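## Task

Take tube B (green cap), now standing in rack RK position C2, and seat it fully down to the bottom of bore C6 on mixer MX. Then press the START key on the mixer and keep the tube in that bore until the mixer's green top lamp switches off. Do not grip or unseat anyone else's tubes in their bores and wells. Every station must stay upright and level on the bench mat. The final state must hold without the robot supporting anything. At the end, open the gripper and pull the arm away.

## Robot and tools

Robot: one six-joint arm with a two-finger gripper, driven in joint space only. Nothing is commanded in Cartesian terms.

Workspace: rack RK sits closest to the arm's base. Behind it, left to right, stand the spectrophotometer SP, magnet block MG, dry block DB, balance BAL and mixer MX. None is fastened, so any station can be shoved or tipped. On each station, row A is the row nearest its front and column 1 is on the left as seen from that front. START is a key on the mixer's sloped front face. Touching or bumping the mixer's shaking block halts a run and lights its red top lamp; you must press START again. Pressing START mid-run has no effect. A loose object may occasionally get a short outside nudge.

Scene frame: origin on the table top straight under the arm base, +z up, +y to the left when facing along +x. The base itself may be slightly tilted against the table.

Tool execute_actions, argument actions: a list holding zero or one item. Empty list: no command, just a fresh state report. Motion item: {"rows": [...], "steps": n}, with 1 to 15 rows and steps 1 to 15 (default 15); each step lasts 1/30 s, each row is used for one step, and the final row is reused for any remaining steps. Wait item: {"steps": n} with no rows, n up to 300; it returns once n steps have elapsed since the previous result, and your own thinking time counts within that. Optional pictures (true/false) controls whether camera images come back.

Each row is a single list of 7 numbers for the one arm: waist, shoulder, elbow, wrist pitch, wrist yaw, wrist roll, then gripper opening. The six joint values are absolute target angles in radians, in the same convention as the Joint positions line, not offsets. Nominal ranges: waist -2.880 to 2.880, shoulder 0.000 to 3.142, elbow 0.000 to 3.019, wrist pitch -1.693 to 1.571, wrist yaw -1.571 to 1.571, wrist roll -2.094 to 2.094. True ends may differ by up to 0.019 rad either way. A call is refused outright (nothing sent) if a target exceeds a range end by over 0.019 rad and is also farther out than that joint's last reported angle. A target past the real end gets clipped to it and the result may print "joint sent to its limit", possibly referring to an earlier still-running action; absence of that line proves nothing. The opening is an absolute value from -1 (closed) to +1 (fully open, 0.094 m pad gap).

Motion limits: per step, each joint's target is held within a lead of its measured angle: waist 0.264, shoulder 0.32, elbow 0.276, wrist pitch 0.33, wrist yaw 0.186, wrist roll 0.522 rad. If the targets would place the gripper over 70 mm from where it is, all of them are pulled back proportionally. Large moves therefore need several calls or waits. Very small commanded moves (a few mm) may not shift the hand at all.

Between calls the simulation keeps running and the arm keeps chasing the last row sent, until it has nearly stopped (including being blocked or crawling) or a step is HELD. After that, only a new action makes it move or push further; fingers already opening or closing continue.

Result lines: Joint positions and Joint velocities give the six joints (rad, rad/s) then pad gap (m, m/s). grip_measured is the measured opening on the command scale; readings may carry a constant offset of up to about 1 mm. To hold something, command about 0.03 below grip_measured for a firm grip, less for a lighter one. Pad force tops out near 50 to 62 N (lower on some grippers, and weaker on parts under about 2 mm thick), with a brief harder spike on first contact. "joint command not followed" means a clearance check altered or blocked targets (mounting blocks and posts count as arm). HELD flags steps where your row was partly or fully not sent. Joint torques list each drive's total output in joint order; they are offset, scaled and noisy, and friction can mask or mimic loads. MOTOR HOT appears from 85 °C; at 100 °C an OVER-TEMPERATURE FAULT drops the arm and gripper until cooled, so avoid holding loads for long, even while thinking. Some heat carries into the next scene.

Cameras: cam_high and cam_low are fixed (504x504, pinhole with radial distortion; calibration matrices in the original setup, possibly off by about 2.3 degrees and 9 mm). cam_wrist is a 504x504 fisheye on the hand with no known pose. Tool zoom_image takes camera ("cam_high", "cam_low" or "cam_wrist") and region [x0, y0, x1, y1] in image pixels from the top-left, at most 504 by 504, and returns a sharper crop of that camera's latest image.

Tool finished_scene takes scene, the number of the scene in progress; it is irreversible, grades the scene, and loads the next task. Answering with no tool call ends everything.

Avoid: dropping or slipping tubes, slamming or hard hits, heavy pressing, tipping stations, touching the shaker block during a run, and anything falling off the table (that ends the scene). Move smoothly and economically.

Each tool is called after "Request:" as name(argument=value, ...) on one line, values as JSON.

## Session

Request:
execute_actions(actions=[])

Scene clock: 0.00 s of 9600.00 s.
grip_measured=+1.000
Joint positions: [ 0.998  2.258  1.847 -1.05   0.252  2.02   0.094]
Joint velocities: [-0.015  0.005 -0.007 -0.007  0.051 -0.037  0.   ]
Joint torques (N m, as the arm reports them, + toward a larger angle): no reading

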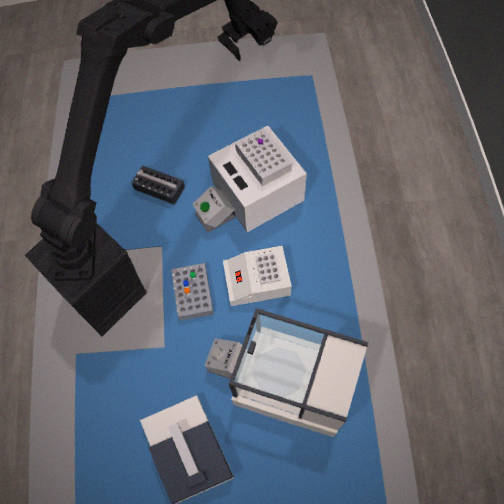

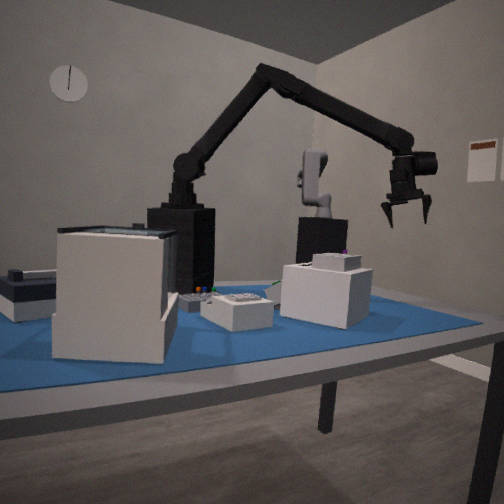

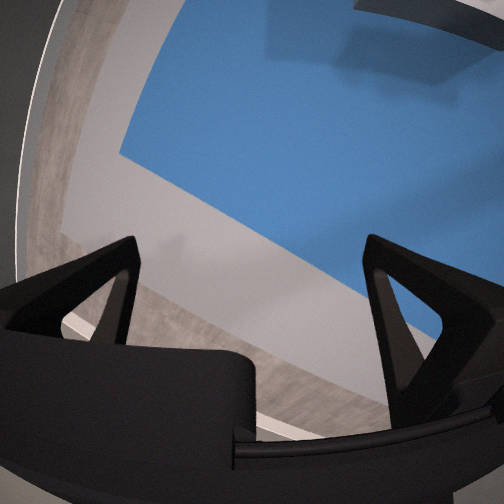

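Request:
zoom_image(camera="cam_high", region=[150, 235, 270, 335])

Request:
zoom_image(camera="cam_high", region=[180, 110, 320, 240])

Region (150, 235, 270, 335) of cam_high's 504x504 image, scaled by 4.200, with more detail than that image has.

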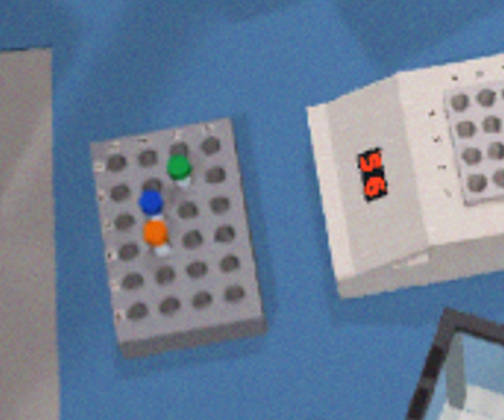

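Region (180, 110, 320, 240) of cam_high's 504x504 image, scaled by 3.600, with more detail than that image has; it fills the top 468 rows of this view, and the rest is white.

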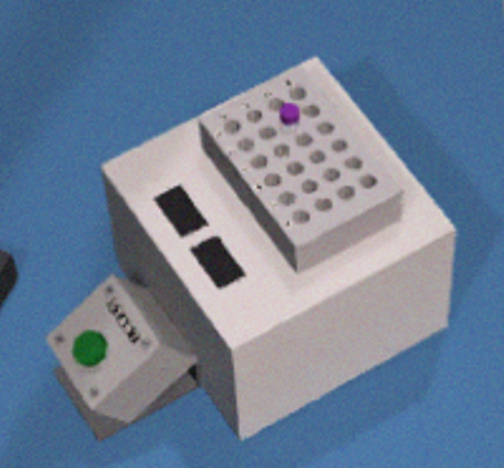

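Request:
execute_actions(actions=[{"rows":[[0.99,2.245,1.84,-1.05,0.25,1.98,0.9],[0.98,2.225,1.825,-1.05,0.24,1.92,0.8],[0.965,2.2,1.805,-1.05,0.23,1.85,0.7],[0.95,2.175,1.78,-1.05,0.22,1.77,0.6],[0.93,2.15,1.75,-1.045,0.21,1.69,0.5],[0.91,2.125,1.72,-1.04,0.2,1.61,0.4],[0.89,2.1,1.69,-1.035,0.19,1.53,0.3],[0.87,2.075,1.66,-1.03,0.18,1.45,0.2],[0.85,2.05,1.63,-1.025,0.17,1.37,0.1],[0.83,2.025,1.6,-1.02,0.16,1.29,0],[0.81,2.0,1.57,-1.015,0.15,1.21,-0.1],[0.79,1.975,1.54,-1.01,0.14,1.13,-0.2],[0.77,1.95,1.51,-1.005,0.13,1.05,-0.3],[0.75,1.925,1.48,-1.0,0.12,0.97,-0.4],[0.73,1.9,1.45,-0.995,0.11,0.89,-0.45]]}], pictures=false)

Request:
execute_actions(actions=[{"rows":[[0.7,1.875,1.41,-0.99,0.1,0.81,-0.45],[0.67,1.85,1.37,-0.985,0.09,0.73,-0.45],[0.64,1.825,1.33,-0.98,0.08,0.65,-0.45],[0.61,1.8,1.29,-0.975,0.07,0.57,-0.45],[0.58,1.775,1.25,-0.97,0.07,0.49,-0.45],[0.55,1.75,1.21,-0.965,0.07,0.41,-0.45],[0.52,1.725,1.17,-0.96,0.07,0.33,-0.45],[0.49,1.7,1.13,-0.955,0.07,0.25,-0.45],[0.46,1.675,1.09,-0.95,0.07,0.17,-0.45],[0.43,1.65,1.05,-0.945,0.07,0.1,-0.45],[0.4,1.625,1.01,-0.94,0.07,0.05,-0.45],[0.37,1.6,0.97,-0.93,0.07,0,-0.45],[0.34,1.58,0.93,-0.91,0.07,0,-0.45],[0.31,1.56,0.89,-0.89,0.07,0,-0.45],[0.28,1.545,0.85,-0.87,0.07,0,-0.45]]}], pictures=false)

Request:
execute_actions(actions=[{"rows":[[0.255,1.53,0.81,-0.845,0.07,0,-0.45],[0.23,1.52,0.77,-0.815,0.07,0,-0.45],[0.21,1.51,0.73,-0.785,0.07,0,-0.45],[0.19,1.505,0.69,-0.75,0.07,0,-0.45],[0.175,1.5,0.65,-0.715,0.07,0,-0.45],[0.16,1.5,0.61,-0.675,0.07,0,-0.45],[0.15,1.505,0.575,-0.635,0.07,0,-0.45],[0.14,1.51,0.54,-0.595,0.07,0,-0.45],[0.135,1.52,0.51,-0.555,0.07,0,-0.45],[0.13,1.53,0.485,-0.52,0.07,0,-0.45],[0.13,1.545,0.46,-0.48,0.07,0,-0.45],[0.13,1.56,0.44,-0.445,0.07,0,-0.45],[0.13,1.58,0.425,-0.41,0.07,0,-0.45],[0.13,1.6,0.41,-0.375,0.07,0,-0.45],[0.13,1.62,0.4,-0.34,0.07,0,-0.45]]}], pictures=false)

Request:
execute_actions(actions=[{"rows":[[0.13,1.64,0.394,-0.31,0.07,0,-0.45],[0.13,1.66,0.39,-0.285,0.07,0,-0.45],[0.13,1.68,0.387,-0.26,0.07,0,-0.45],[0.13,1.7,0.385,-0.24,0.07,0,-0.45],[0.13,1.72,0.385,-0.22,0.07,0,-0.45],[0.13,1.74,0.385,-0.2,0.07,0,-0.45],[0.13,1.76,0.385,-0.175,0.07,0,-0.45],[0.13,1.778,0.385,-0.155,0.07,0,-0.45],[0.13,1.793,0.385,-0.14,0.07,0,-0.45],[0.13,1.805,0.385,-0.128,0.07,0,-0.45],[0.13,1.814,0.385,-0.118,0.07,0,-0.45],[0.13,1.82,0.385,-0.112,0.07,0,-0.45]]}], pictures=false)

Request:
execute_actions(actions=[{"steps":15}])

Request:
zoom_image(camera="cam_low", region=[170, 240, 250, 320])

Scene clock: 17.03 s of 9600.00 s.
grip_measured=-0.421
Joint positions: [ 0.792  1.984  1.503 -1.02   0.12   1.248  0.027]
Joint velocities: [-0.874 -0.943 -0.926  0.193 -0.256 -2.352 -0.054]
Joint torques (N m, as the arm reports them, + toward a larger angle): [ -0.38 -23.57   8.51   0.62   0.04  -0.06]
Steps of this call (steps 1 to 496: nothing new was sent; steps 497 to 511: all 15 steps of this action). Readings (joint positions):
497: [0.998 2.258 1.846 -1.050 0.252 2.015]
498: [0.997 2.257 1.842 -1.050 0.247 2.000]
500: [0.994 2.243 1.815 -1.050 0.228 1.937]
504: [0.958 2.170 1.702 -1.049 0.189 1.732]
511: the state above

Scene clock: 17.53 s of 9600.00 s.
grip_measured=-0.448
Joint positions: [ 0.334  1.592  0.912 -0.919  0.073  0.154  0.026]
Joint velocities: [-0.835 -0.571 -1.145  0.476 -0.022 -1.004 -0.001]
Joint torques (N m, as the arm reports them, + toward a larger angle): [ -0.87 -15.03   7.77   0.61  -0.14  -0.05]
Steps of this call (steps 1 to 15: all 15 steps of this action). Readings (joint positions):
1: [0.761 1.951 1.469 -1.014 0.110 1.164]
2: [0.730 1.917 1.435 -1.008 0.100 1.082]
4: [0.666 1.851 1.362 -0.996 0.081 0.917]
8: [0.540 1.739 1.205 -0.976 0.074 0.593]
15: the state above

Scene clock: 18.03 s of 9600.00 s.
grip_measured=-0.448
Joint positions: [ 0.141  1.577  0.413 -0.429  0.072  0.016  0.026]
Joint velocities: [-0.024  0.601 -0.393  1.009  0.066  0.095 -0.   ]
Joint torques (N m, as the arm reports them, + toward a larger angle): [-1.94 -9.09  4.5   0.43 -0.08 -0.06]
Steps of this call (steps 1 to 15: all 15 steps of this action). Readings (joint positions):
1: [0.305 1.573 0.871 -0.901 0.073 0.125]
2: [0.277 1.555 0.831 -0.878 0.073 0.102]
4: [0.226 1.527 0.754 -0.824 0.073 0.069]
8: [0.160 1.506 0.600 -0.683 0.073 0.035]
15: the state above

Scene clock: 18.53 s of 9600.00 s.
grip_measured=-0.448
Joint positions: [ 0.141  1.82   0.385 -0.134  0.072  0.011  0.026]
Joint velocities: [-0.005  0.015 -0.002  0.027  0.081 -0.081 -0.001]
Joint torques (N m, as the arm reports them, + toward a larger angle): [ -1.57 -10.9    1.43   0.75  -0.13  -0.08]
Steps of this call (steps 1 to 15: all 15 steps of this action). Readings (joint positions):
1: [0.141 1.598 0.402 -0.395 0.072 0.015]
2: [0.141 1.621 0.394 -0.364 0.072 0.014]
4: [0.141 1.664 0.386 -0.308 0.072 0.012]
8: [0.141 1.742 0.385 -0.213 0.072 0.011]
15: the state above

Scene clock: 19.03 s of 9600.00 s.
grip_measured=-0.448
Joint positions: [ 0.141  1.82   0.385 -0.129  0.072  0.01   0.026]
Joint velocities: [ 0.005 -0.015  0.002 -0.002  0.007  0.022 -0.   ]
Joint torques (N m, as the arm reports them, + toward a larger angle): [ -1.84 -10.67   1.36   0.68  -0.12  -0.08]
Steps of this call (steps 1 to 15: the robot went on to your last target). Readings (joint positions):
1: [0.141 1.820 0.385 -0.133 0.072 0.011]
2: [0.141 1.820 0.385 -0.131 0.072 0.011]
4: [0.141 1.820 0.385 -0.130 0.072 0.011]
8: [0.141 1.820 0.385 -0.129 0.072 0.011]
15: the state above
The arm was judged still, so your last target was given up. Only a new action makes it travel on or press farther. Fingers that are still opening or closing keep moving.

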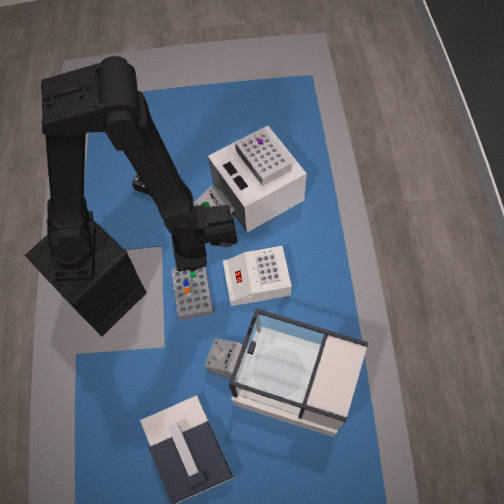

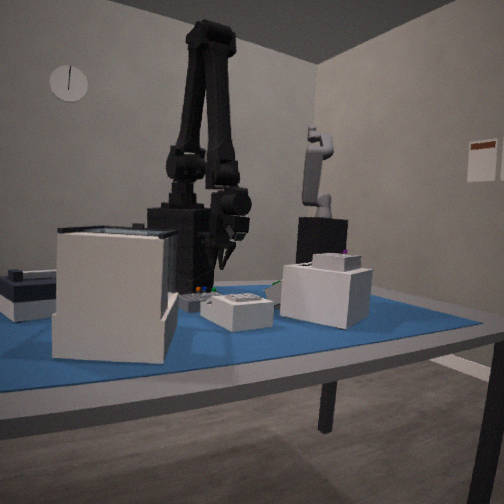

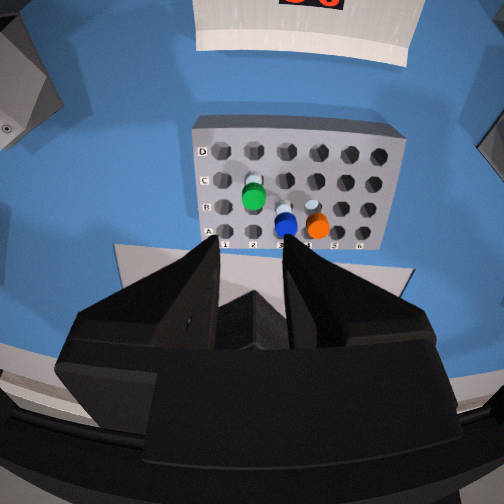

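Region (170, 240, 250, 320) of cam_low's 504x504 image, scaled by 6.300, with more detail than that image has.

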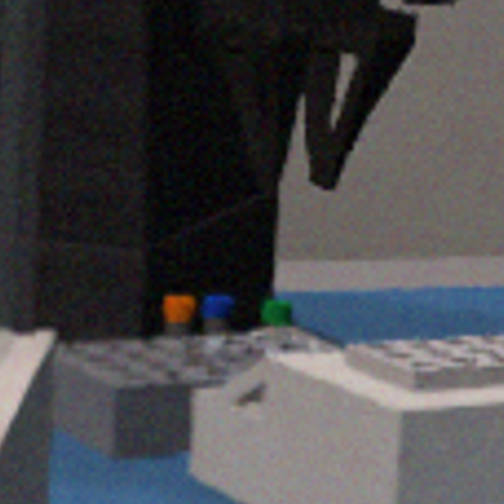

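Request:
execute_actions(actions=[])

Scene clock: 29.53 s of 9600.00 s.
grip_measured=-0.448
Joint positions: [ 0.141  1.82   0.385 -0.129  0.072  0.01   0.026]
Joint velocities: [ 0.005 -0.005 -0.017 -0.002 -0.037  0.007 -0.   ]
Joint torques (N m, as the arm reports them, + toward a larger angle): [ -1.67 -10.55   1.4    0.71  -0.12  -0.09]
Steps of this call (steps 1 to 315: nothing new was sent). Readings (joint positions):
1: [0.141 1.820 0.385 -0.129 0.072 0.010]
2: [0.141 1.820 0.385 -0.129 0.072 0.010]
4: [0.141 1.820 0.385 -0.129 0.072 0.010]
8: [0.141 1.820 0.385 -0.129 0.072 0.010]
315: the state above

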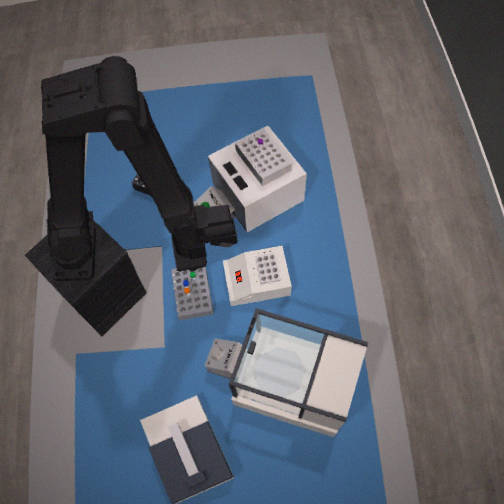

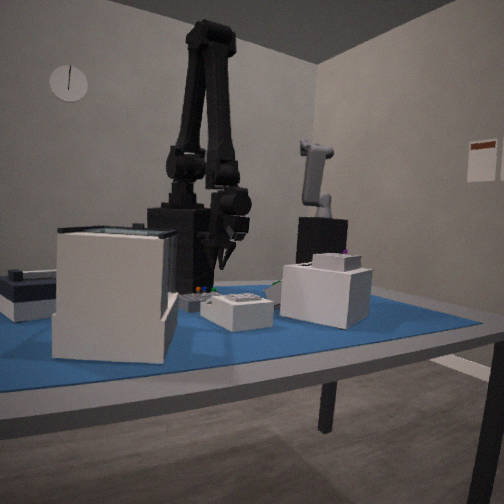

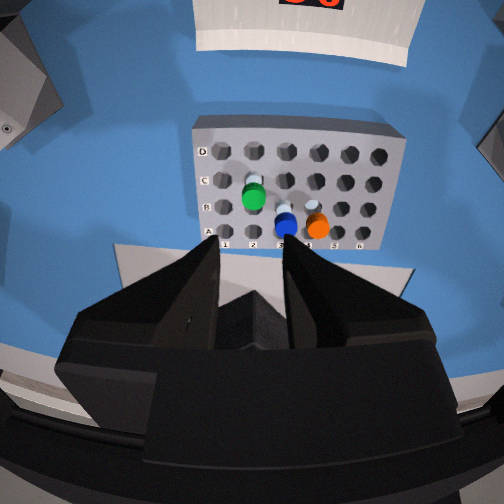

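Request:
execute_actions(actions=[{"rows":[[0.13,1.835,0.39,-0.1,0.07,0,-0.5],[0.13,1.85,0.393,-0.088,0.07,0,-0.5],[0.13,1.865,0.396,-0.076,0.07,0,-0.55],[0.13,1.88,0.399,-0.064,0.07,0,-0.55],[0.13,1.895,0.402,-0.052,0.07,0,-0.55],[0.13,1.91,0.405,-0.04,0.07,0,-0.55],[0.13,1.925,0.408,-0.028,0.07,0,-0.55],[0.13,1.94,0.411,-0.016,0.07,0,-0.55],[0.13,1.955,0.414,-0.004,0.07,0,-0.55],[0.13,1.97,0.417,0.008,0.07,0,-0.55],[0.13,1.98,0.42,0.018,0.07,0,-0.55]]}], pictures=false)

Request:
execute_actions(actions=[{"steps":10}])

Request:
zoom_image(camera="cam_low", region=[170,240,250,320])

Scene clock: 34.97 s of 9600.00 s.
grip_measured=-0.548
Joint positions: [ 0.141  1.981  0.415 -0.002  0.072  0.01   0.021]
Joint velocities: [-0.005 -0.024 -0.017  0.012 -0.051  0.037  0.   ]
Joint torques (N m, as the arm reports them, + toward a larger angle): [ -1.69 -11.89   0.65   0.73  -0.11  -0.1 ]
Steps of this call (steps 1 to 148: nothing new was sent; steps 149 to 163: all 15 steps of this action). Readings (joint positions):
149: [0.141 1.821 0.385 -0.127 0.072 0.010]
150: [0.141 1.823 0.385 -0.121 0.072 0.010]
152: [0.141 1.840 0.387 -0.101 0.072 0.010]
156: [0.141 1.904 0.398 -0.055 0.072 0.010]
163: the state above

Scene clock: 35.30 s of 9600.00 s.
grip_measured=-0.548
Joint positions: [0.141 1.981 0.415 0.001 0.072 0.01  0.021]
Joint velocities: [-0.005 -0.005  0.012 -0.002 -0.037  0.051 -0.   ]
Joint torques (N m, as the arm reports them, + toward a larger angle): [ -1.51 -11.32   0.77   0.73  -0.09  -0.08]
Steps of this call (steps 1 to 10: the robot went on to your last target). Readings (joint positions):
1: [0.141 1.981 0.415 -0.001 0.072 0.010]
2: [0.141 1.981 0.415 -0.000 0.072 0.010]
4: [0.141 1.981 0.415 0.001 0.072 0.010]
8: [0.141 1.981 0.415 0.001 0.072 0.010]
10: the state above

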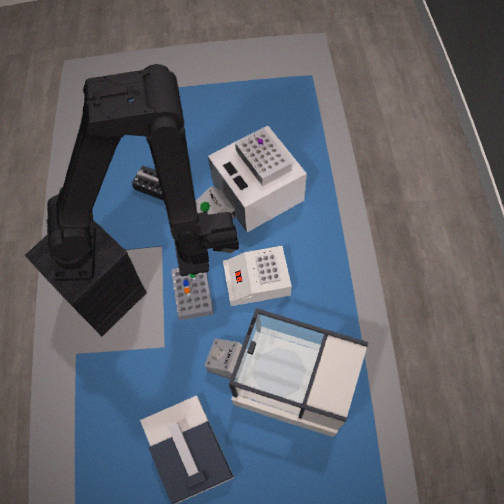

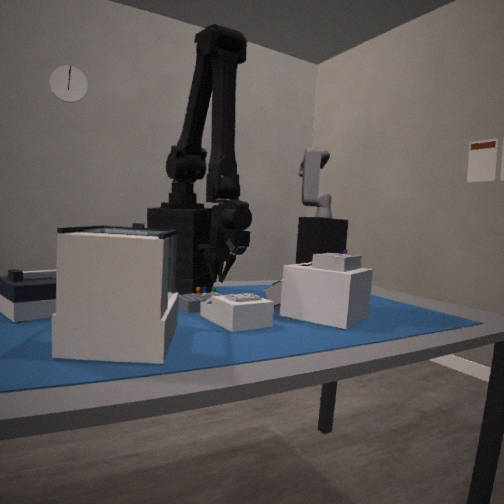

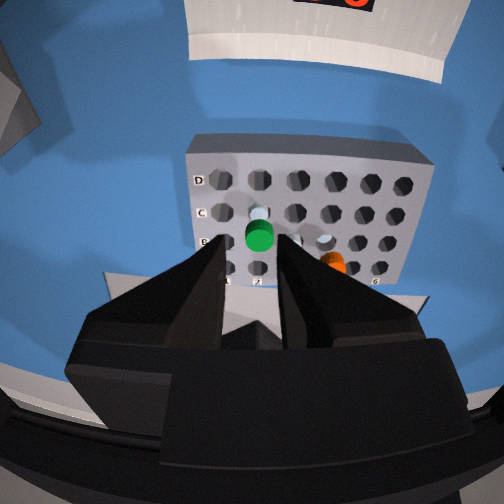

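Region (170, 240, 250, 320) of cam_low's 504x504 image, scaled by 6.300, with more detail than that image has.

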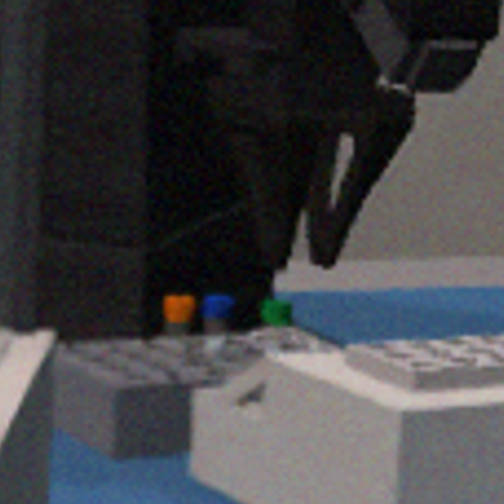

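Request:
execute_actions(actions=[{"rows":[[0.122,1.978,0.41,0.022,0.07,0,-0.55],[0.116,1.976,0.4,0.026,0.07,0,-0.55],[0.109,1.974,0.392,0.03,0.07,0,-0.55]]}])

Request:
zoom_image(camera="cam_low", region=[170,240,250,320])

Scene clock: 39.07 s of 9600.00 s.
grip_measured=-0.548
Joint positions: [0.123 1.981 0.395 0.013 0.072 0.01  0.021]
Joint velocities: [-0.005 -0.015 -0.002 -0.002  0.007  0.022  0.   ]
Joint torques (N m, as the arm reports them, + toward a larger angle): [ -2.04 -12.27  -0.21   0.68  -0.08  -0.07]
Steps of this call (steps 1 to 15: the robot went on to your last target; steps 16 to 98: nothing new was sent; steps 99 to 113: all 15 steps of this action). Readings (joint positions):
99: [0.141 1.981 0.415 0.002 0.072 0.010]
100: [0.139 1.981 0.414 0.004 0.072 0.010]
102: [0.133 1.981 0.409 0.011 0.072 0.010]
106: [0.123 1.981 0.398 0.013 0.072 0.010]
113: the state above

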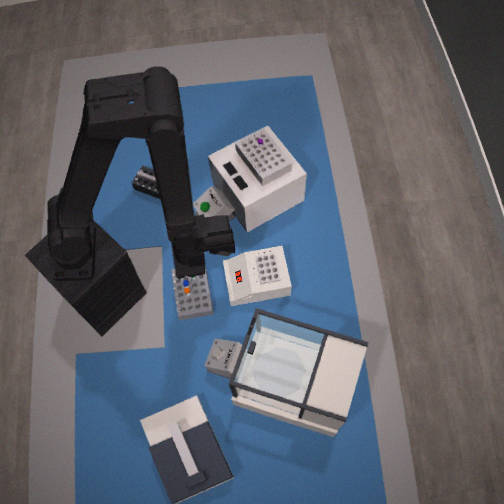

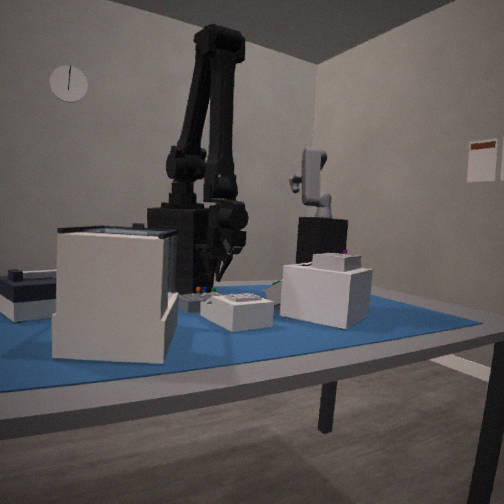

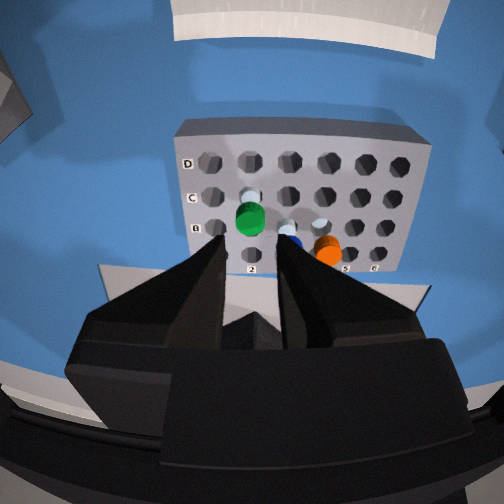

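Region (170, 240, 250, 320) of cam_low's 504x504 image, scaled by 6.300, with more detail than that image has.

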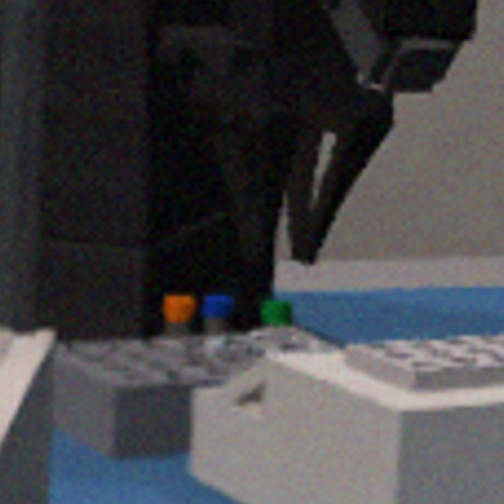

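Request:
execute_actions(actions=[{"rows":[[0.107,1.985,0.402,0.038,0.07,0,-0.58],[0.107,1.995,0.406,0.046,0.07,0,-0.6],[0.107,2.005,0.409,0.054,0.07,0,-0.6],[0.107,2.015,0.412,0.062,0.07,0,-0.6],[0.107,2.025,0.415,0.07,0.07,0,-0.6],[0.107,2.035,0.418,0.078,0.07,0,-0.6],[0.107,2.045,0.421,0.086,0.07,0,-0.6],[0.107,2.055,0.424,0.092,0.07,0,-0.6],[0.107,2.06,0.425,0.094,0.07,0,-0.6]]}])

Request:
zoom_image(camera="cam_low", region=[170,240,250,320])

Scene clock: 42.13 s of 9600.00 s.
grip_measured=-0.598
Joint positions: [0.123 2.057 0.423 0.077 0.072 0.01  0.019]
Joint velocities: [ 0.015  0.005 -0.017  0.037  0.037  0.007  0.   ]
Joint torques (N m, as the arm reports them, + toward a larger angle): [ -1.94 -11.53  -0.19   0.68  -0.11  -0.07]
Steps of this call (steps 1 to 15: the robot went on to your last target; steps 16 to 77: nothing new was sent; steps 78 to 92: all 15 steps of this action). Readings (joint positions):
78: [0.123 1.981 0.395 0.014 0.072 0.010]
79: [0.123 1.982 0.395 0.018 0.072 0.010]
81: [0.123 1.988 0.399 0.030 0.072 0.010]
85: [0.123 2.026 0.415 0.062 0.072 0.010]
92: the state above

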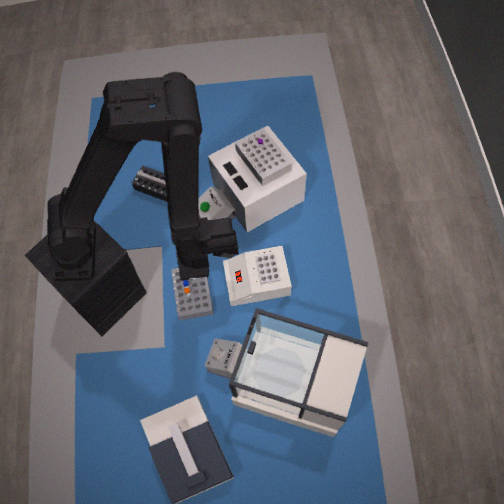

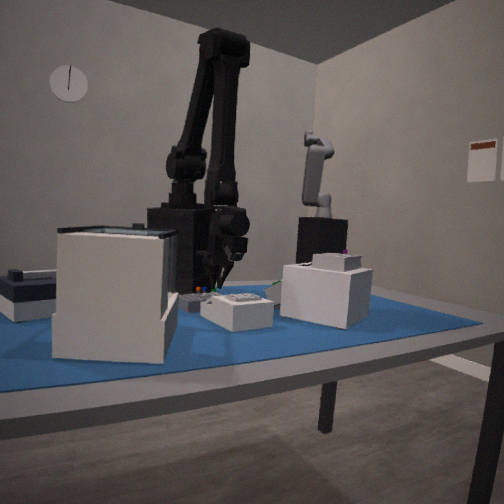

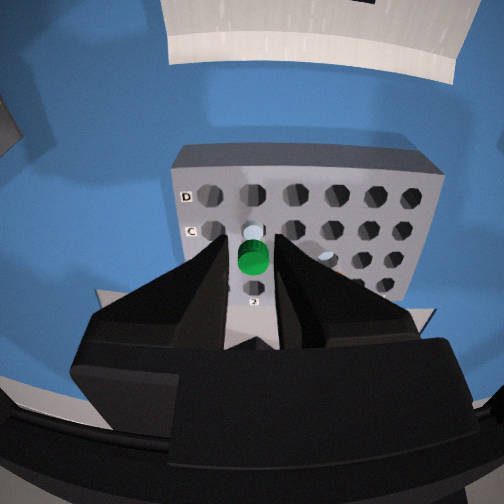

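Region (170, 240, 250, 320) of cam_low's 504x504 image, scaled by 6.300, with more detail than that image has.

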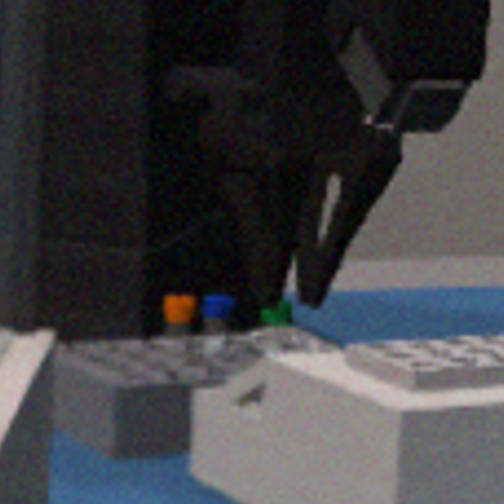

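Request:
execute_actions(actions=[{"rows":[[0.105,2.057,0.42,0.094,0.07,0,-0.57],[0.103,2.057,0.414,0.094,0.07,0,-0.57],[0.102,2.057,0.409,0.094,0.07,0,-0.57]],"steps":12}])

Request:
zoom_image(camera="cam_low", region=[170,240,250,320])

Scene clock: 45.03 s of 9600.00 s.
grip_measured=-0.572
Joint positions: [0.117 2.057 0.418 0.077 0.072 0.01  0.02 ]
Joint velocities: [-0.005 -0.005  0.007  0.002  0.037  0.081 -0.001]
Joint torques (N m, as the arm reports them, + toward a larger angle): [ -2.03 -11.84  -1.05   0.62  -0.11  -0.08]
Steps of this call (steps 1 to 15: the robot went on to your last target; steps 16 to 75: nothing new was sent; steps 76 to 87: all 12 steps of this action). Readings (joint positions):
76: [0.123 2.057 0.423 0.077 0.072 0.010]
77: [0.122 2.057 0.423 0.077 0.072 0.010]
79: [0.120 2.057 0.422 0.077 0.072 0.010]
83: [0.117 2.057 0.419 0.077 0.072 0.010]
87: the state above

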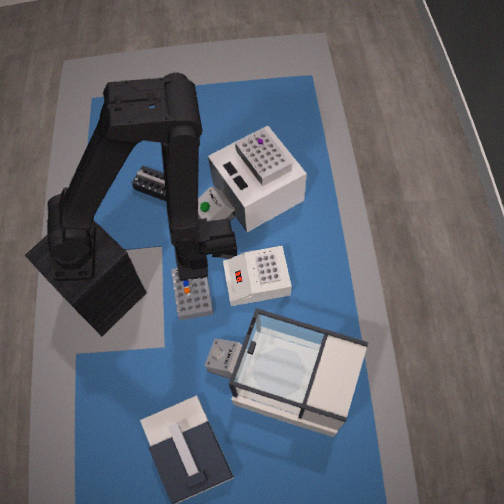

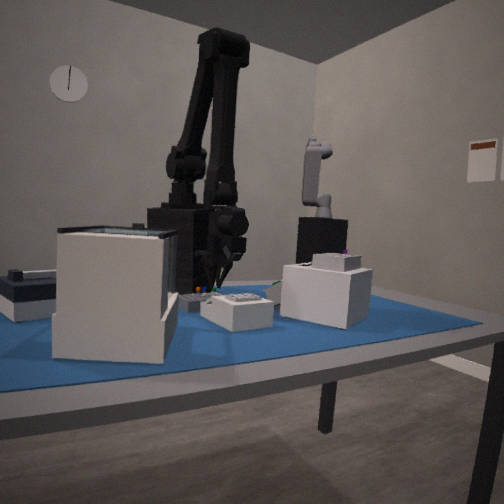

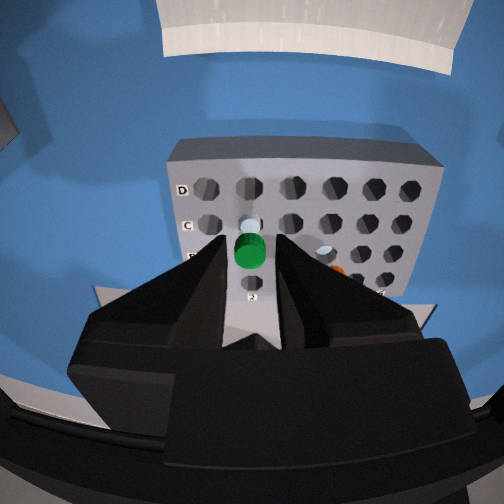

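Region (170, 240, 250, 320) of cam_low's 504x504 image, scaled by 6.300, with more detail than that image has.

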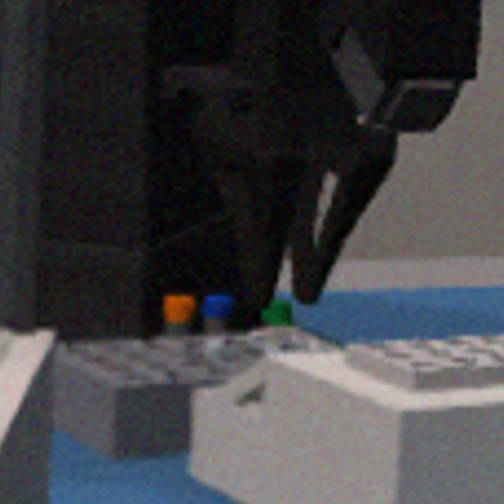

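Request:
execute_actions(actions=[{"rows":[[0.102,2.063,0.409,0.1,0.07,0,-0.57],[0.102,2.07,0.409,0.105,0.07,0,-0.57],[0.102,2.077,0.409,0.111,0.07,0,-0.57],[0.102,2.084,0.409,0.117,0.07,0,-0.57],[0.102,2.091,0.409,0.123,0.07,0,-0.57],[0.102,2.098,0.409,0.13,0.07,0,-0.57],[0.102,2.105,0.409,0.136,0.07,0,-0.57],[0.102,2.108,0.409,0.14,0.07,0,-0.57]]}])

Request:
zoom_image(camera="cam_low", region=[170,240,250,320])

Scene clock: 48.60 s of 9600.00 s.
grip_measured=-0.572
Joint positions: [0.117 2.104 0.418 0.122 0.072 0.01  0.02 ]
Joint velocities: [-0.034  0.005  0.012  0.007 -0.007  0.007  0.   ]
Joint torques (N m, as the arm reports them, + toward a larger angle): [ -2.12 -11.45  -1.45   0.65  -0.11  -0.07]
Steps of this call (steps 1 to 15: the robot went on to your last target; steps 16 to 92: nothing new was sent; steps 93 to 107: all 15 steps of this action). Readings (joint positions):
93: [0.117 2.057 0.418 0.078 0.072 0.010]
94: [0.117 2.058 0.418 0.081 0.072 0.010]
96: [0.117 2.062 0.418 0.091 0.072 0.010]
100: [0.117 2.087 0.418 0.115 0.072 0.010]
107: the state above

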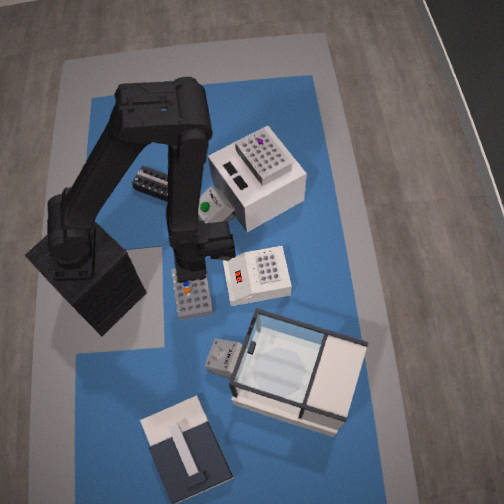

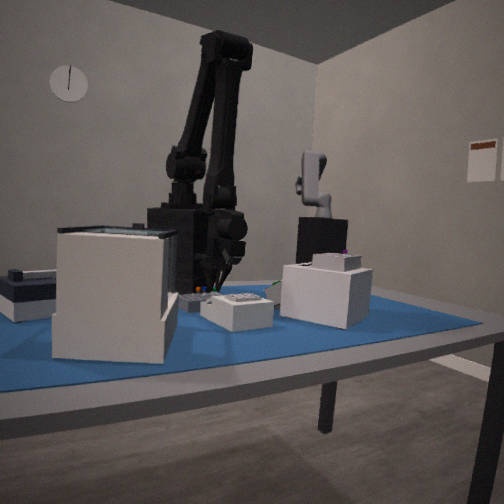

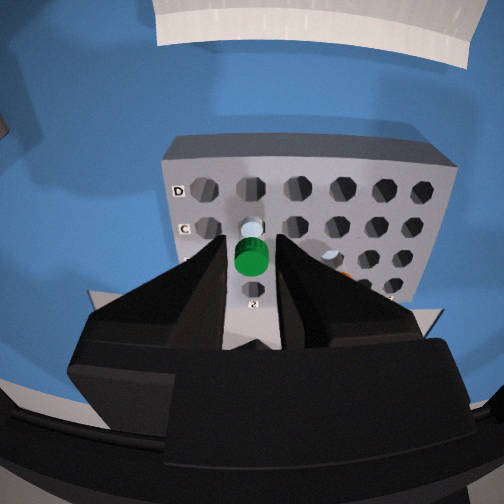

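Region (170, 240, 250, 320) of cam_low's 504x504 image, scaled by 6.300, with more detail than that image has.

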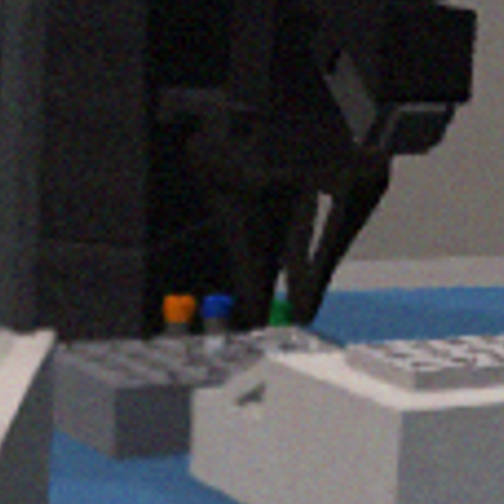

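Good. Close.

Request:
execute_actions(actions=[{"rows":[[0.102,2.108,0.409,0.14,0.07,0,-0.62],[0.102,2.108,0.409,0.14,0.07,0,-0.66],[0.102,2.108,0.409,0.14,0.07,0,-0.69],[0.102,2.108,0.409,0.14,0.07,0,-0.72],[0.102,2.108,0.409,0.14,0.07,0,-0.74],[0.102,2.108,0.409,0.14,0.07,0,-0.755],[0.102,2.108,0.409,0.14,0.07,0,-0.77],[0.102,2.108,0.409,0.14,0.07,0,-0.78],[0.102,2.108,0.409,0.14,0.07,0,-0.79],[0.102,2.108,0.409,0.14,0.07,0,-0.8]]}], pictures=false)

Scene clock: 51.23 s of 9600.00 s.
grip_measured=-0.776
Joint positions: [0.117 2.104 0.418 0.123 0.072 0.01  0.011]
Joint velocities: [-0.005  0.005  0.002 -0.002  0.022 -0.007 -0.   ]
Joint torques (N m, as the arm reports them, + toward a larger angle): [ -1.92 -11.34  -1.47   0.75  -0.11  -0.09]
Steps of this call (steps 1 to 15: the robot went on to your last target; steps 16 to 64: nothing new was sent; steps 65 to 79: all 15 steps of this action). Readings (joint positions):
65: [0.117 2.104 0.418 0.123 0.072 0.010]
66: [0.117 2.104 0.418 0.123 0.072 0.010]
68: [0.117 2.104 0.418 0.123 0.072 0.010]
72: [0.117 2.104 0.418 0.123 0.072 0.010]
79: the state above

Request:
execute_actions(actions=[{"rows":[[0.11,2.09,0.408,0.105,0.07,0,-0.8],[0.11,2.078,0.406,0.095,0.07,0,-0.8],[0.11,2.066,0.403,0.085,0.07,0,-0.8],[0.11,2.054,0.4,0.076,0.07,0,-0.8],[0.11,2.042,0.397,0.067,0.07,0,-0.8],[0.11,2.03,0.394,0.058,0.07,0,-0.8],[0.11,2.018,0.392,0.049,0.07,0,-0.8],[0.11,2.006,0.39,0.04,0.07,0,-0.8],[0.11,1.994,0.388,0.03,0.07,0,-0.8],[0.11,1.982,0.386,0.02,0.07,0,-0.8],[0.11,1.97,0.384,0.01,0.07,0,-0.8],[0.11,1.958,0.382,0,0.07,0,-0.8],[0.11,1.946,0.38,-0.01,0.07,0,-0.8],[0.11,1.934,0.378,-0.02,0.07,0,-0.8],[0.11,1.922,0.376,-0.03,0.07,0,-0.8]]}], pictures=false)

Request:
execute_actions(actions=[{"rows":[[0.11,1.905,0.373,-0.045,0.07,0,-0.8],[0.11,1.888,0.37,-0.06,0.07,0,-0.8],[0.11,1.87,0.368,-0.075,0.07,0,-0.8],[0.11,1.85,0.365,-0.092,0.07,0,-0.8],[0.11,1.83,0.362,-0.11,0.07,0,-0.8],[0.11,1.81,0.36,-0.128,0.07,0,-0.8],[0.11,1.79,0.358,-0.146,0.07,0,-0.8],[0.11,1.77,0.357,-0.165,0.07,0,-0.8],[0.11,1.75,0.356,-0.184,0.07,0,-0.8],[0.11,1.73,0.355,-0.203,0.07,0,-0.8],[0.11,1.71,0.355,-0.222,0.07,0,-0.8],[0.11,1.69,0.355,-0.242,0.07,0,-0.8]]}])

Scene clock: 56.87 s of 9600.00 s.
grip_measured=-0.776
Joint positions: [0.117 1.956 0.387 0.004 0.07  0.01  0.011]
Joint velocities: [-0.005 -0.337 -0.076 -0.286 -0.081 -0.007 -0.   ]
Joint torques (N m, as the arm reports them, + toward a larger angle): [ -1.38 -12.71  -0.27  -0.26  -0.02  -0.09]
Steps of this call (steps 1 to 15: the robot went on to your last target; steps 16 to 154: nothing new was sent; steps 155 to 169: all 15 steps of this action). Readings (joint positions):
155: [0.117 2.104 0.418 0.123 0.072 0.010]
156: [0.117 2.103 0.418 0.120 0.072 0.010]
158: [0.117 2.094 0.417 0.106 0.072 0.010]
162: [0.117 2.046 0.407 0.072 0.071 0.010]
169: the state above

Scene clock: 57.37 s of 9600.00 s.
grip_measured=-0.776
Joint positions: [ 0.117  1.694  0.36  -0.219  0.07   0.01   0.011]
Joint velocities: [-0.034 -0.19  -0.022 -0.09   0.007 -0.037  0.001]
Joint torques (N m, as the arm reports them, + toward a larger angle): [-1.52 -9.48  1.78 -0.5  -0.02 -0.08]
Steps of this call (steps 1 to 15: all 15 steps of this action). Readings (joint positions):
1: [0.117 1.943 0.384 -0.007 0.070 0.010]
2: [0.117 1.930 0.382 -0.020 0.070 0.010]
4: [0.117 1.899 0.376 -0.048 0.070 0.010]
8: [0.117 1.819 0.364 -0.117 0.070 0.010]
15: the state above

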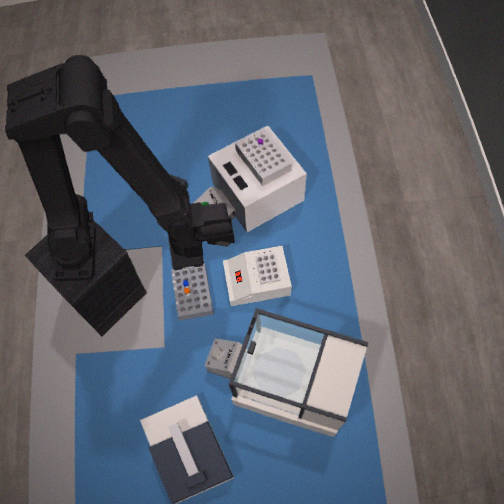

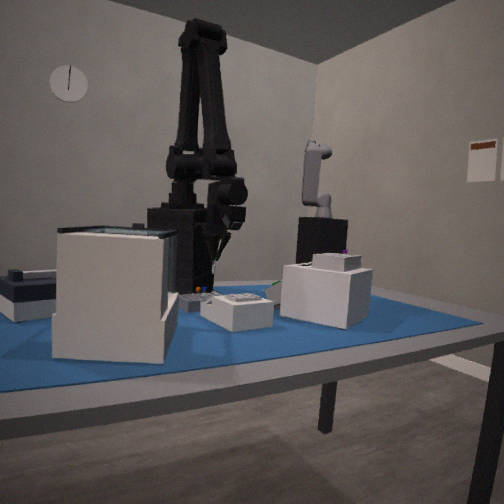

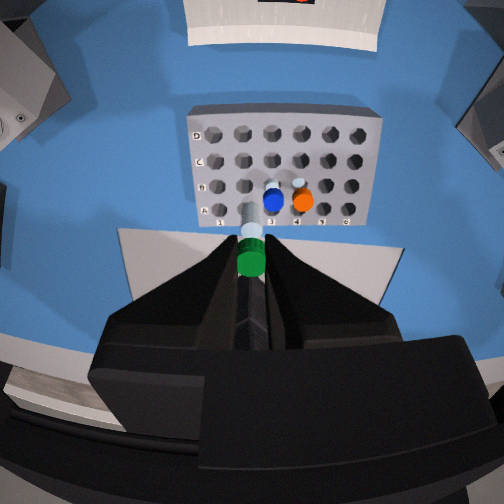

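Request:
execute_actions(actions=[{"rows":[[0.12,1.67,0.37,-0.28,0.07,0,-0.8],[0.13,1.64,0.385,-0.325,0.07,0,-0.8],[0.14,1.605,0.405,-0.38,0.07,0,-0.8],[0.16,1.57,0.425,-0.435,0.07,0,-0.8],[0.18,1.535,0.445,-0.49,0.07,0,-0.8],[0.2,1.5,0.465,-0.545,0.07,0,-0.8],[0.22,1.465,0.49,-0.605,0.07,0,-0.8],[0.24,1.43,0.515,-0.665,0.07,0,-0.8],[0.26,1.395,0.54,-0.725,0.07,0,-0.8],[0.28,1.36,0.565,-0.785,0.07,0,-0.8],[0.3,1.325,0.59,-0.845,0.065,0,-0.8],[0.32,1.29,0.615,-0.905,0.065,0,-0.8],[0.34,1.26,0.64,-0.96,0.065,0,-0.8],[0.36,1.235,0.665,-1.01,0.065,0,-0.8],[0.38,1.22,0.69,-1.05,0.065,0,-0.8]]}], pictures=false)

Request:
execute_actions(actions=[{"rows":[[0.395,1.22,0.71,-1.07,0.06,0,-0.8],[0.41,1.23,0.73,-1.08,0.06,0,-0.8],[0.42,1.25,0.755,-1.085,0.06,0,-0.8],[0.43,1.275,0.78,-1.085,0.06,0,-0.8],[0.44,1.3,0.805,-1.085,0.06,0,-0.8],[0.45,1.33,0.835,-1.085,0.06,0,-0.8],[0.46,1.36,0.865,-1.085,0.055,0,-0.8],[0.47,1.39,0.895,-1.085,0.055,0,-0.8],[0.48,1.42,0.925,-1.085,0.055,0,-0.8],[0.49,1.45,0.955,-1.085,0.055,0,-0.8],[0.5,1.48,0.985,-1.085,0.055,0,-0.8],[0.51,1.51,1.015,-1.08,0.055,0,-0.8],[0.515,1.54,1.04,-1.075,0.055,0,-0.8],[0.52,1.57,1.065,-1.07,0.055,0,-0.8],[0.525,1.6,1.09,-1.065,0.055,0,-0.8]]}], pictures=false)

Request:
execute_actions(actions=[{"rows":[[0.53,1.63,1.11,-1.055,0.055,0,-0.8],[0.53,1.66,1.13,-1.045,0.055,0,-0.8],[0.53,1.69,1.15,-1.035,0.055,0,-0.8],[0.53,1.715,1.168,-1.025,0.055,0,-0.8],[0.53,1.735,1.182,-1.01,0.055,0,-0.8],[0.53,1.75,1.192,-1.0,0.055,0,-0.8],[0.53,1.76,1.198,-0.99,0.055,0,-0.8],[0.53,1.765,1.2,-0.985,0.055,0,-0.8]]}], pictures=false)

Request:
execute_actions(actions=[{"steps":10}])

Request:
zoom_image(camera="cam_low", region=[290,180,400,290])

Scene clock: 67.90 s of 9600.00 s.
grip_measured=-0.776
Joint positions: [ 0.334  1.26   0.627 -0.939  0.067  0.01   0.011]
Joint velocities: [ 0.581 -0.845  0.691 -1.409 -0.007 -0.007 -0.   ]
Joint torques (N m, as the arm reports them, + toward a larger angle): [ 0.13 -7.69  9.07 -0.01 -0.1  -0.08]
Steps of this call (steps 1 to 15: the robot went on to your last target; steps 16 to 301: nothing new was sent; steps 302 to 316: all 15 steps of this action). Readings (joint positions):
302: [0.117 1.690 0.360 -0.235 0.070 0.010]
303: [0.117 1.685 0.362 -0.256 0.070 0.010]
305: [0.121 1.655 0.374 -0.336 0.070 0.010]
309: [0.183 1.518 0.435 -0.549 0.070 0.010]
316: the state above

Scene clock: 68.40 s of 9600.00 s.
grip_measured=-0.776
Joint positions: [ 0.5    1.549  1.007 -1.072  0.058  0.01   0.011]
Joint velocities: [ 0.2    0.845  0.784  0.002 -0.066  0.007  0.   ]
Joint torques (N m, as the arm reports them, + toward a larger angle): [  1.12 -13.76  10.77   0.29  -0.12  -0.08]
Steps of this call (steps 1 to 15: all 15 steps of this action). Readings (joint positions):
1: [0.353 1.235 0.650 -0.982 0.065 0.010]
2: [0.371 1.217 0.670 -1.015 0.063 0.010]
4: [0.401 1.214 0.711 -1.052 0.062 0.010]
8: [0.440 1.310 0.804 -1.071 0.058 0.010]
15: the state above

Scene clock: 68.90 s of 9600.00 s.
grip_measured=-0.776
Joint positions: [ 0.52   1.777  1.159 -0.999  0.056  0.01   0.011]
Joint velocities: [-0.015 -0.034 -0.002 -0.007 -0.051  0.007 -0.   ]
Joint torques (N m, as the arm reports them, + toward a larger angle): [  1.05 -18.9   10.77   0.54  -0.11  -0.09]
Steps of this call (steps 1 to 15: all 15 steps of this action). Readings (joint positions):
1: [0.507 1.578 1.033 -1.071 0.057 0.010]
2: [0.512 1.605 1.057 -1.068 0.057 0.010]
4: [0.519 1.660 1.100 -1.055 0.056 0.010]
8: [0.520 1.750 1.154 -1.011 0.056 0.010]
15: the state above

Scene clock: 69.23 s of 9600.00 s.
grip_measured=-0.776
Joint positions: [ 0.52   1.777  1.159 -0.999  0.056  0.01   0.011]
Joint velocities: [-0.005  0.005  0.012 -0.007  0.007 -0.022 -0.   ]
Joint torques (N m, as the arm reports them, + toward a larger angle): [  0.8  -18.82  10.92   0.52  -0.12  -0.09]
Steps of this call (steps 1 to 10: the robot went on to your last target). Readings (joint positions):
1: [0.520 1.777 1.159 -0.999 0.056 0.010]
2: [0.520 1.777 1.159 -0.999 0.056 0.010]
4: [0.520 1.777 1.159 -0.999 0.056 0.010]
8: [0.520 1.777 1.159 -0.999 0.056 0.010]
10: the state above

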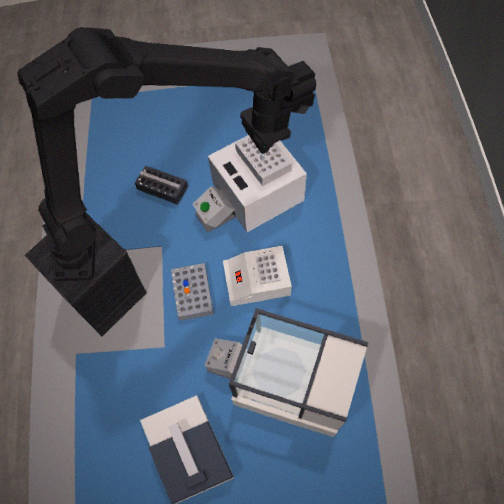

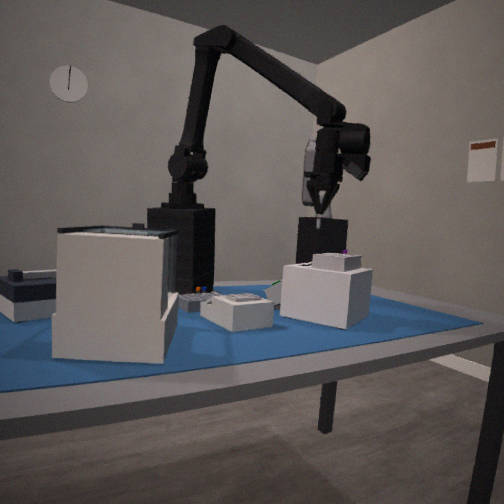

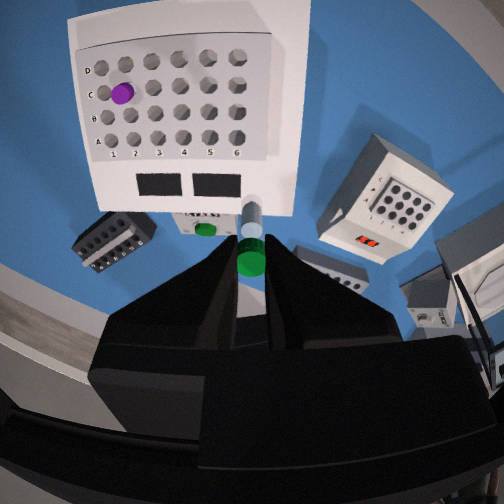

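Region (290, 180, 400, 290) of cam_low's 504x504 image, scaled by 4.582, with more detail than that image has.

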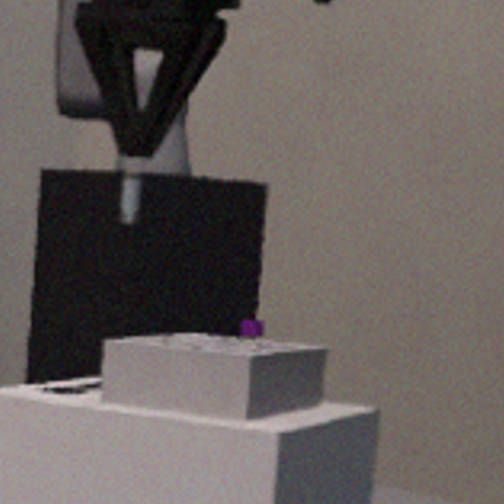

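Request:
execute_actions(actions=[{"rows":[[0.534,1.775,1.205,-0.975,0.055,0,-0.8],[0.534,1.785,1.21,-0.965,0.055,0,-0.8],[0.534,1.797,1.214,-0.954,0.055,0,-0.8],[0.534,1.809,1.218,-0.943,0.055,0,-0.8],[0.534,1.821,1.221,-0.932,0.055,0,-0.8],[0.534,1.833,1.224,-0.921,0.055,0,-0.8],[0.534,1.845,1.226,-0.91,0.055,0,-0.8],[0.534,1.857,1.228,-0.899,0.055,0,-0.8],[0.534,1.869,1.23,-0.888,0.055,0,-0.8],[0.534,1.881,1.23,-0.877,0.055,0,-0.8],[0.534,1.892,1.23,-0.867,0.055,0,-0.8]]}], pictures=false)

Request:
execute_actions(actions=[{"steps":10}])

Request:
zoom_image(camera="cam_low", region=[290,180,400,290])

Scene clock: 76.00 s of 9600.00 s.
grip_measured=-0.776
Joint positions: [ 0.52   1.895  1.195 -0.886  0.056  0.01   0.011]
Joint velocities: [-0.005  0.151 -0.012  0.002 -0.007 -0.037  0.001]
Joint torques (N m, as the arm reports them, + toward a larger angle): [  1.29 -20.46   9.97   0.68  -0.11  -0.08]
Steps of this call (steps 1 to 15: the robot went on to your last target; steps 16 to 188: nothing new was sent; steps 189 to 203: all 15 steps of this action). Readings (joint positions):
189: [0.520 1.777 1.159 -0.998 0.056 0.010]
190: [0.520 1.777 1.159 -0.994 0.056 0.010]
192: [0.520 1.781 1.162 -0.980 0.056 0.010]
196: [0.520 1.815 1.184 -0.937 0.056 0.010]
203: the state above

Scene clock: 76.33 s of 9600.00 s.
grip_measured=-0.776
Joint positions: [ 0.52   1.901  1.195 -0.884  0.056  0.01   0.011]
Joint velocities: [ 0.024 -0.005  0.002  0.012  0.051  0.007 -0.001]
Joint torques (N m, as the arm reports them, + toward a larger angle): [  1.32 -19.49   9.87   0.64  -0.1   -0.08]
Steps of this call (steps 1 to 10: the robot went on to your last target). Readings (joint positions):
1: [0.520 1.899 1.195 -0.886 0.056 0.010]
2: [0.520 1.901 1.195 -0.886 0.056 0.010]
4: [0.520 1.901 1.195 -0.885 0.056 0.010]
8: [0.520 1.901 1.195 -0.884 0.056 0.010]
10: the state above

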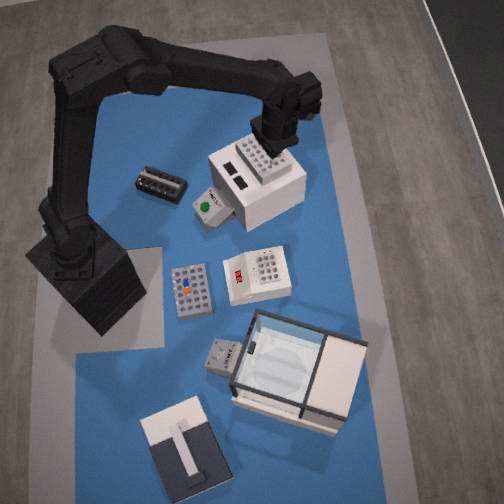

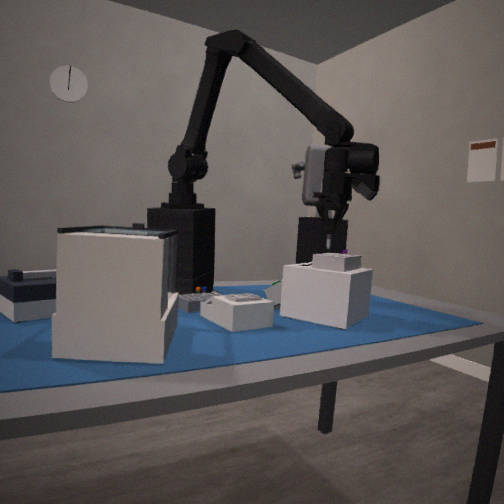

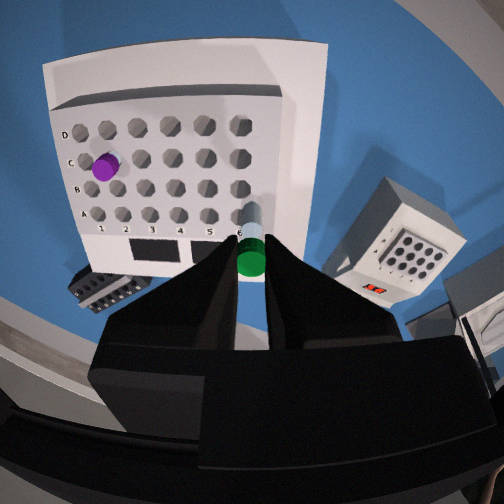

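Region (290, 180, 400, 290) of cam_low's 504x504 image, scaled by 4.582, with more detail than that image has.

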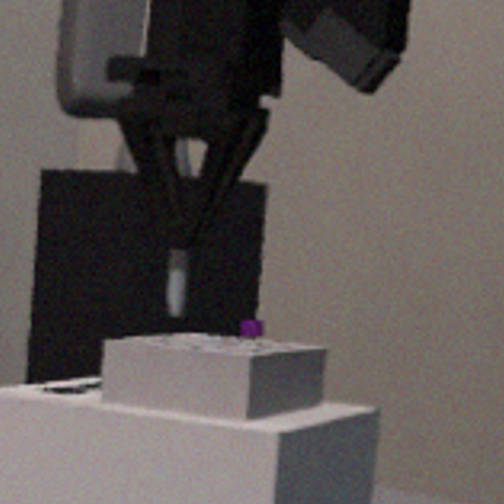

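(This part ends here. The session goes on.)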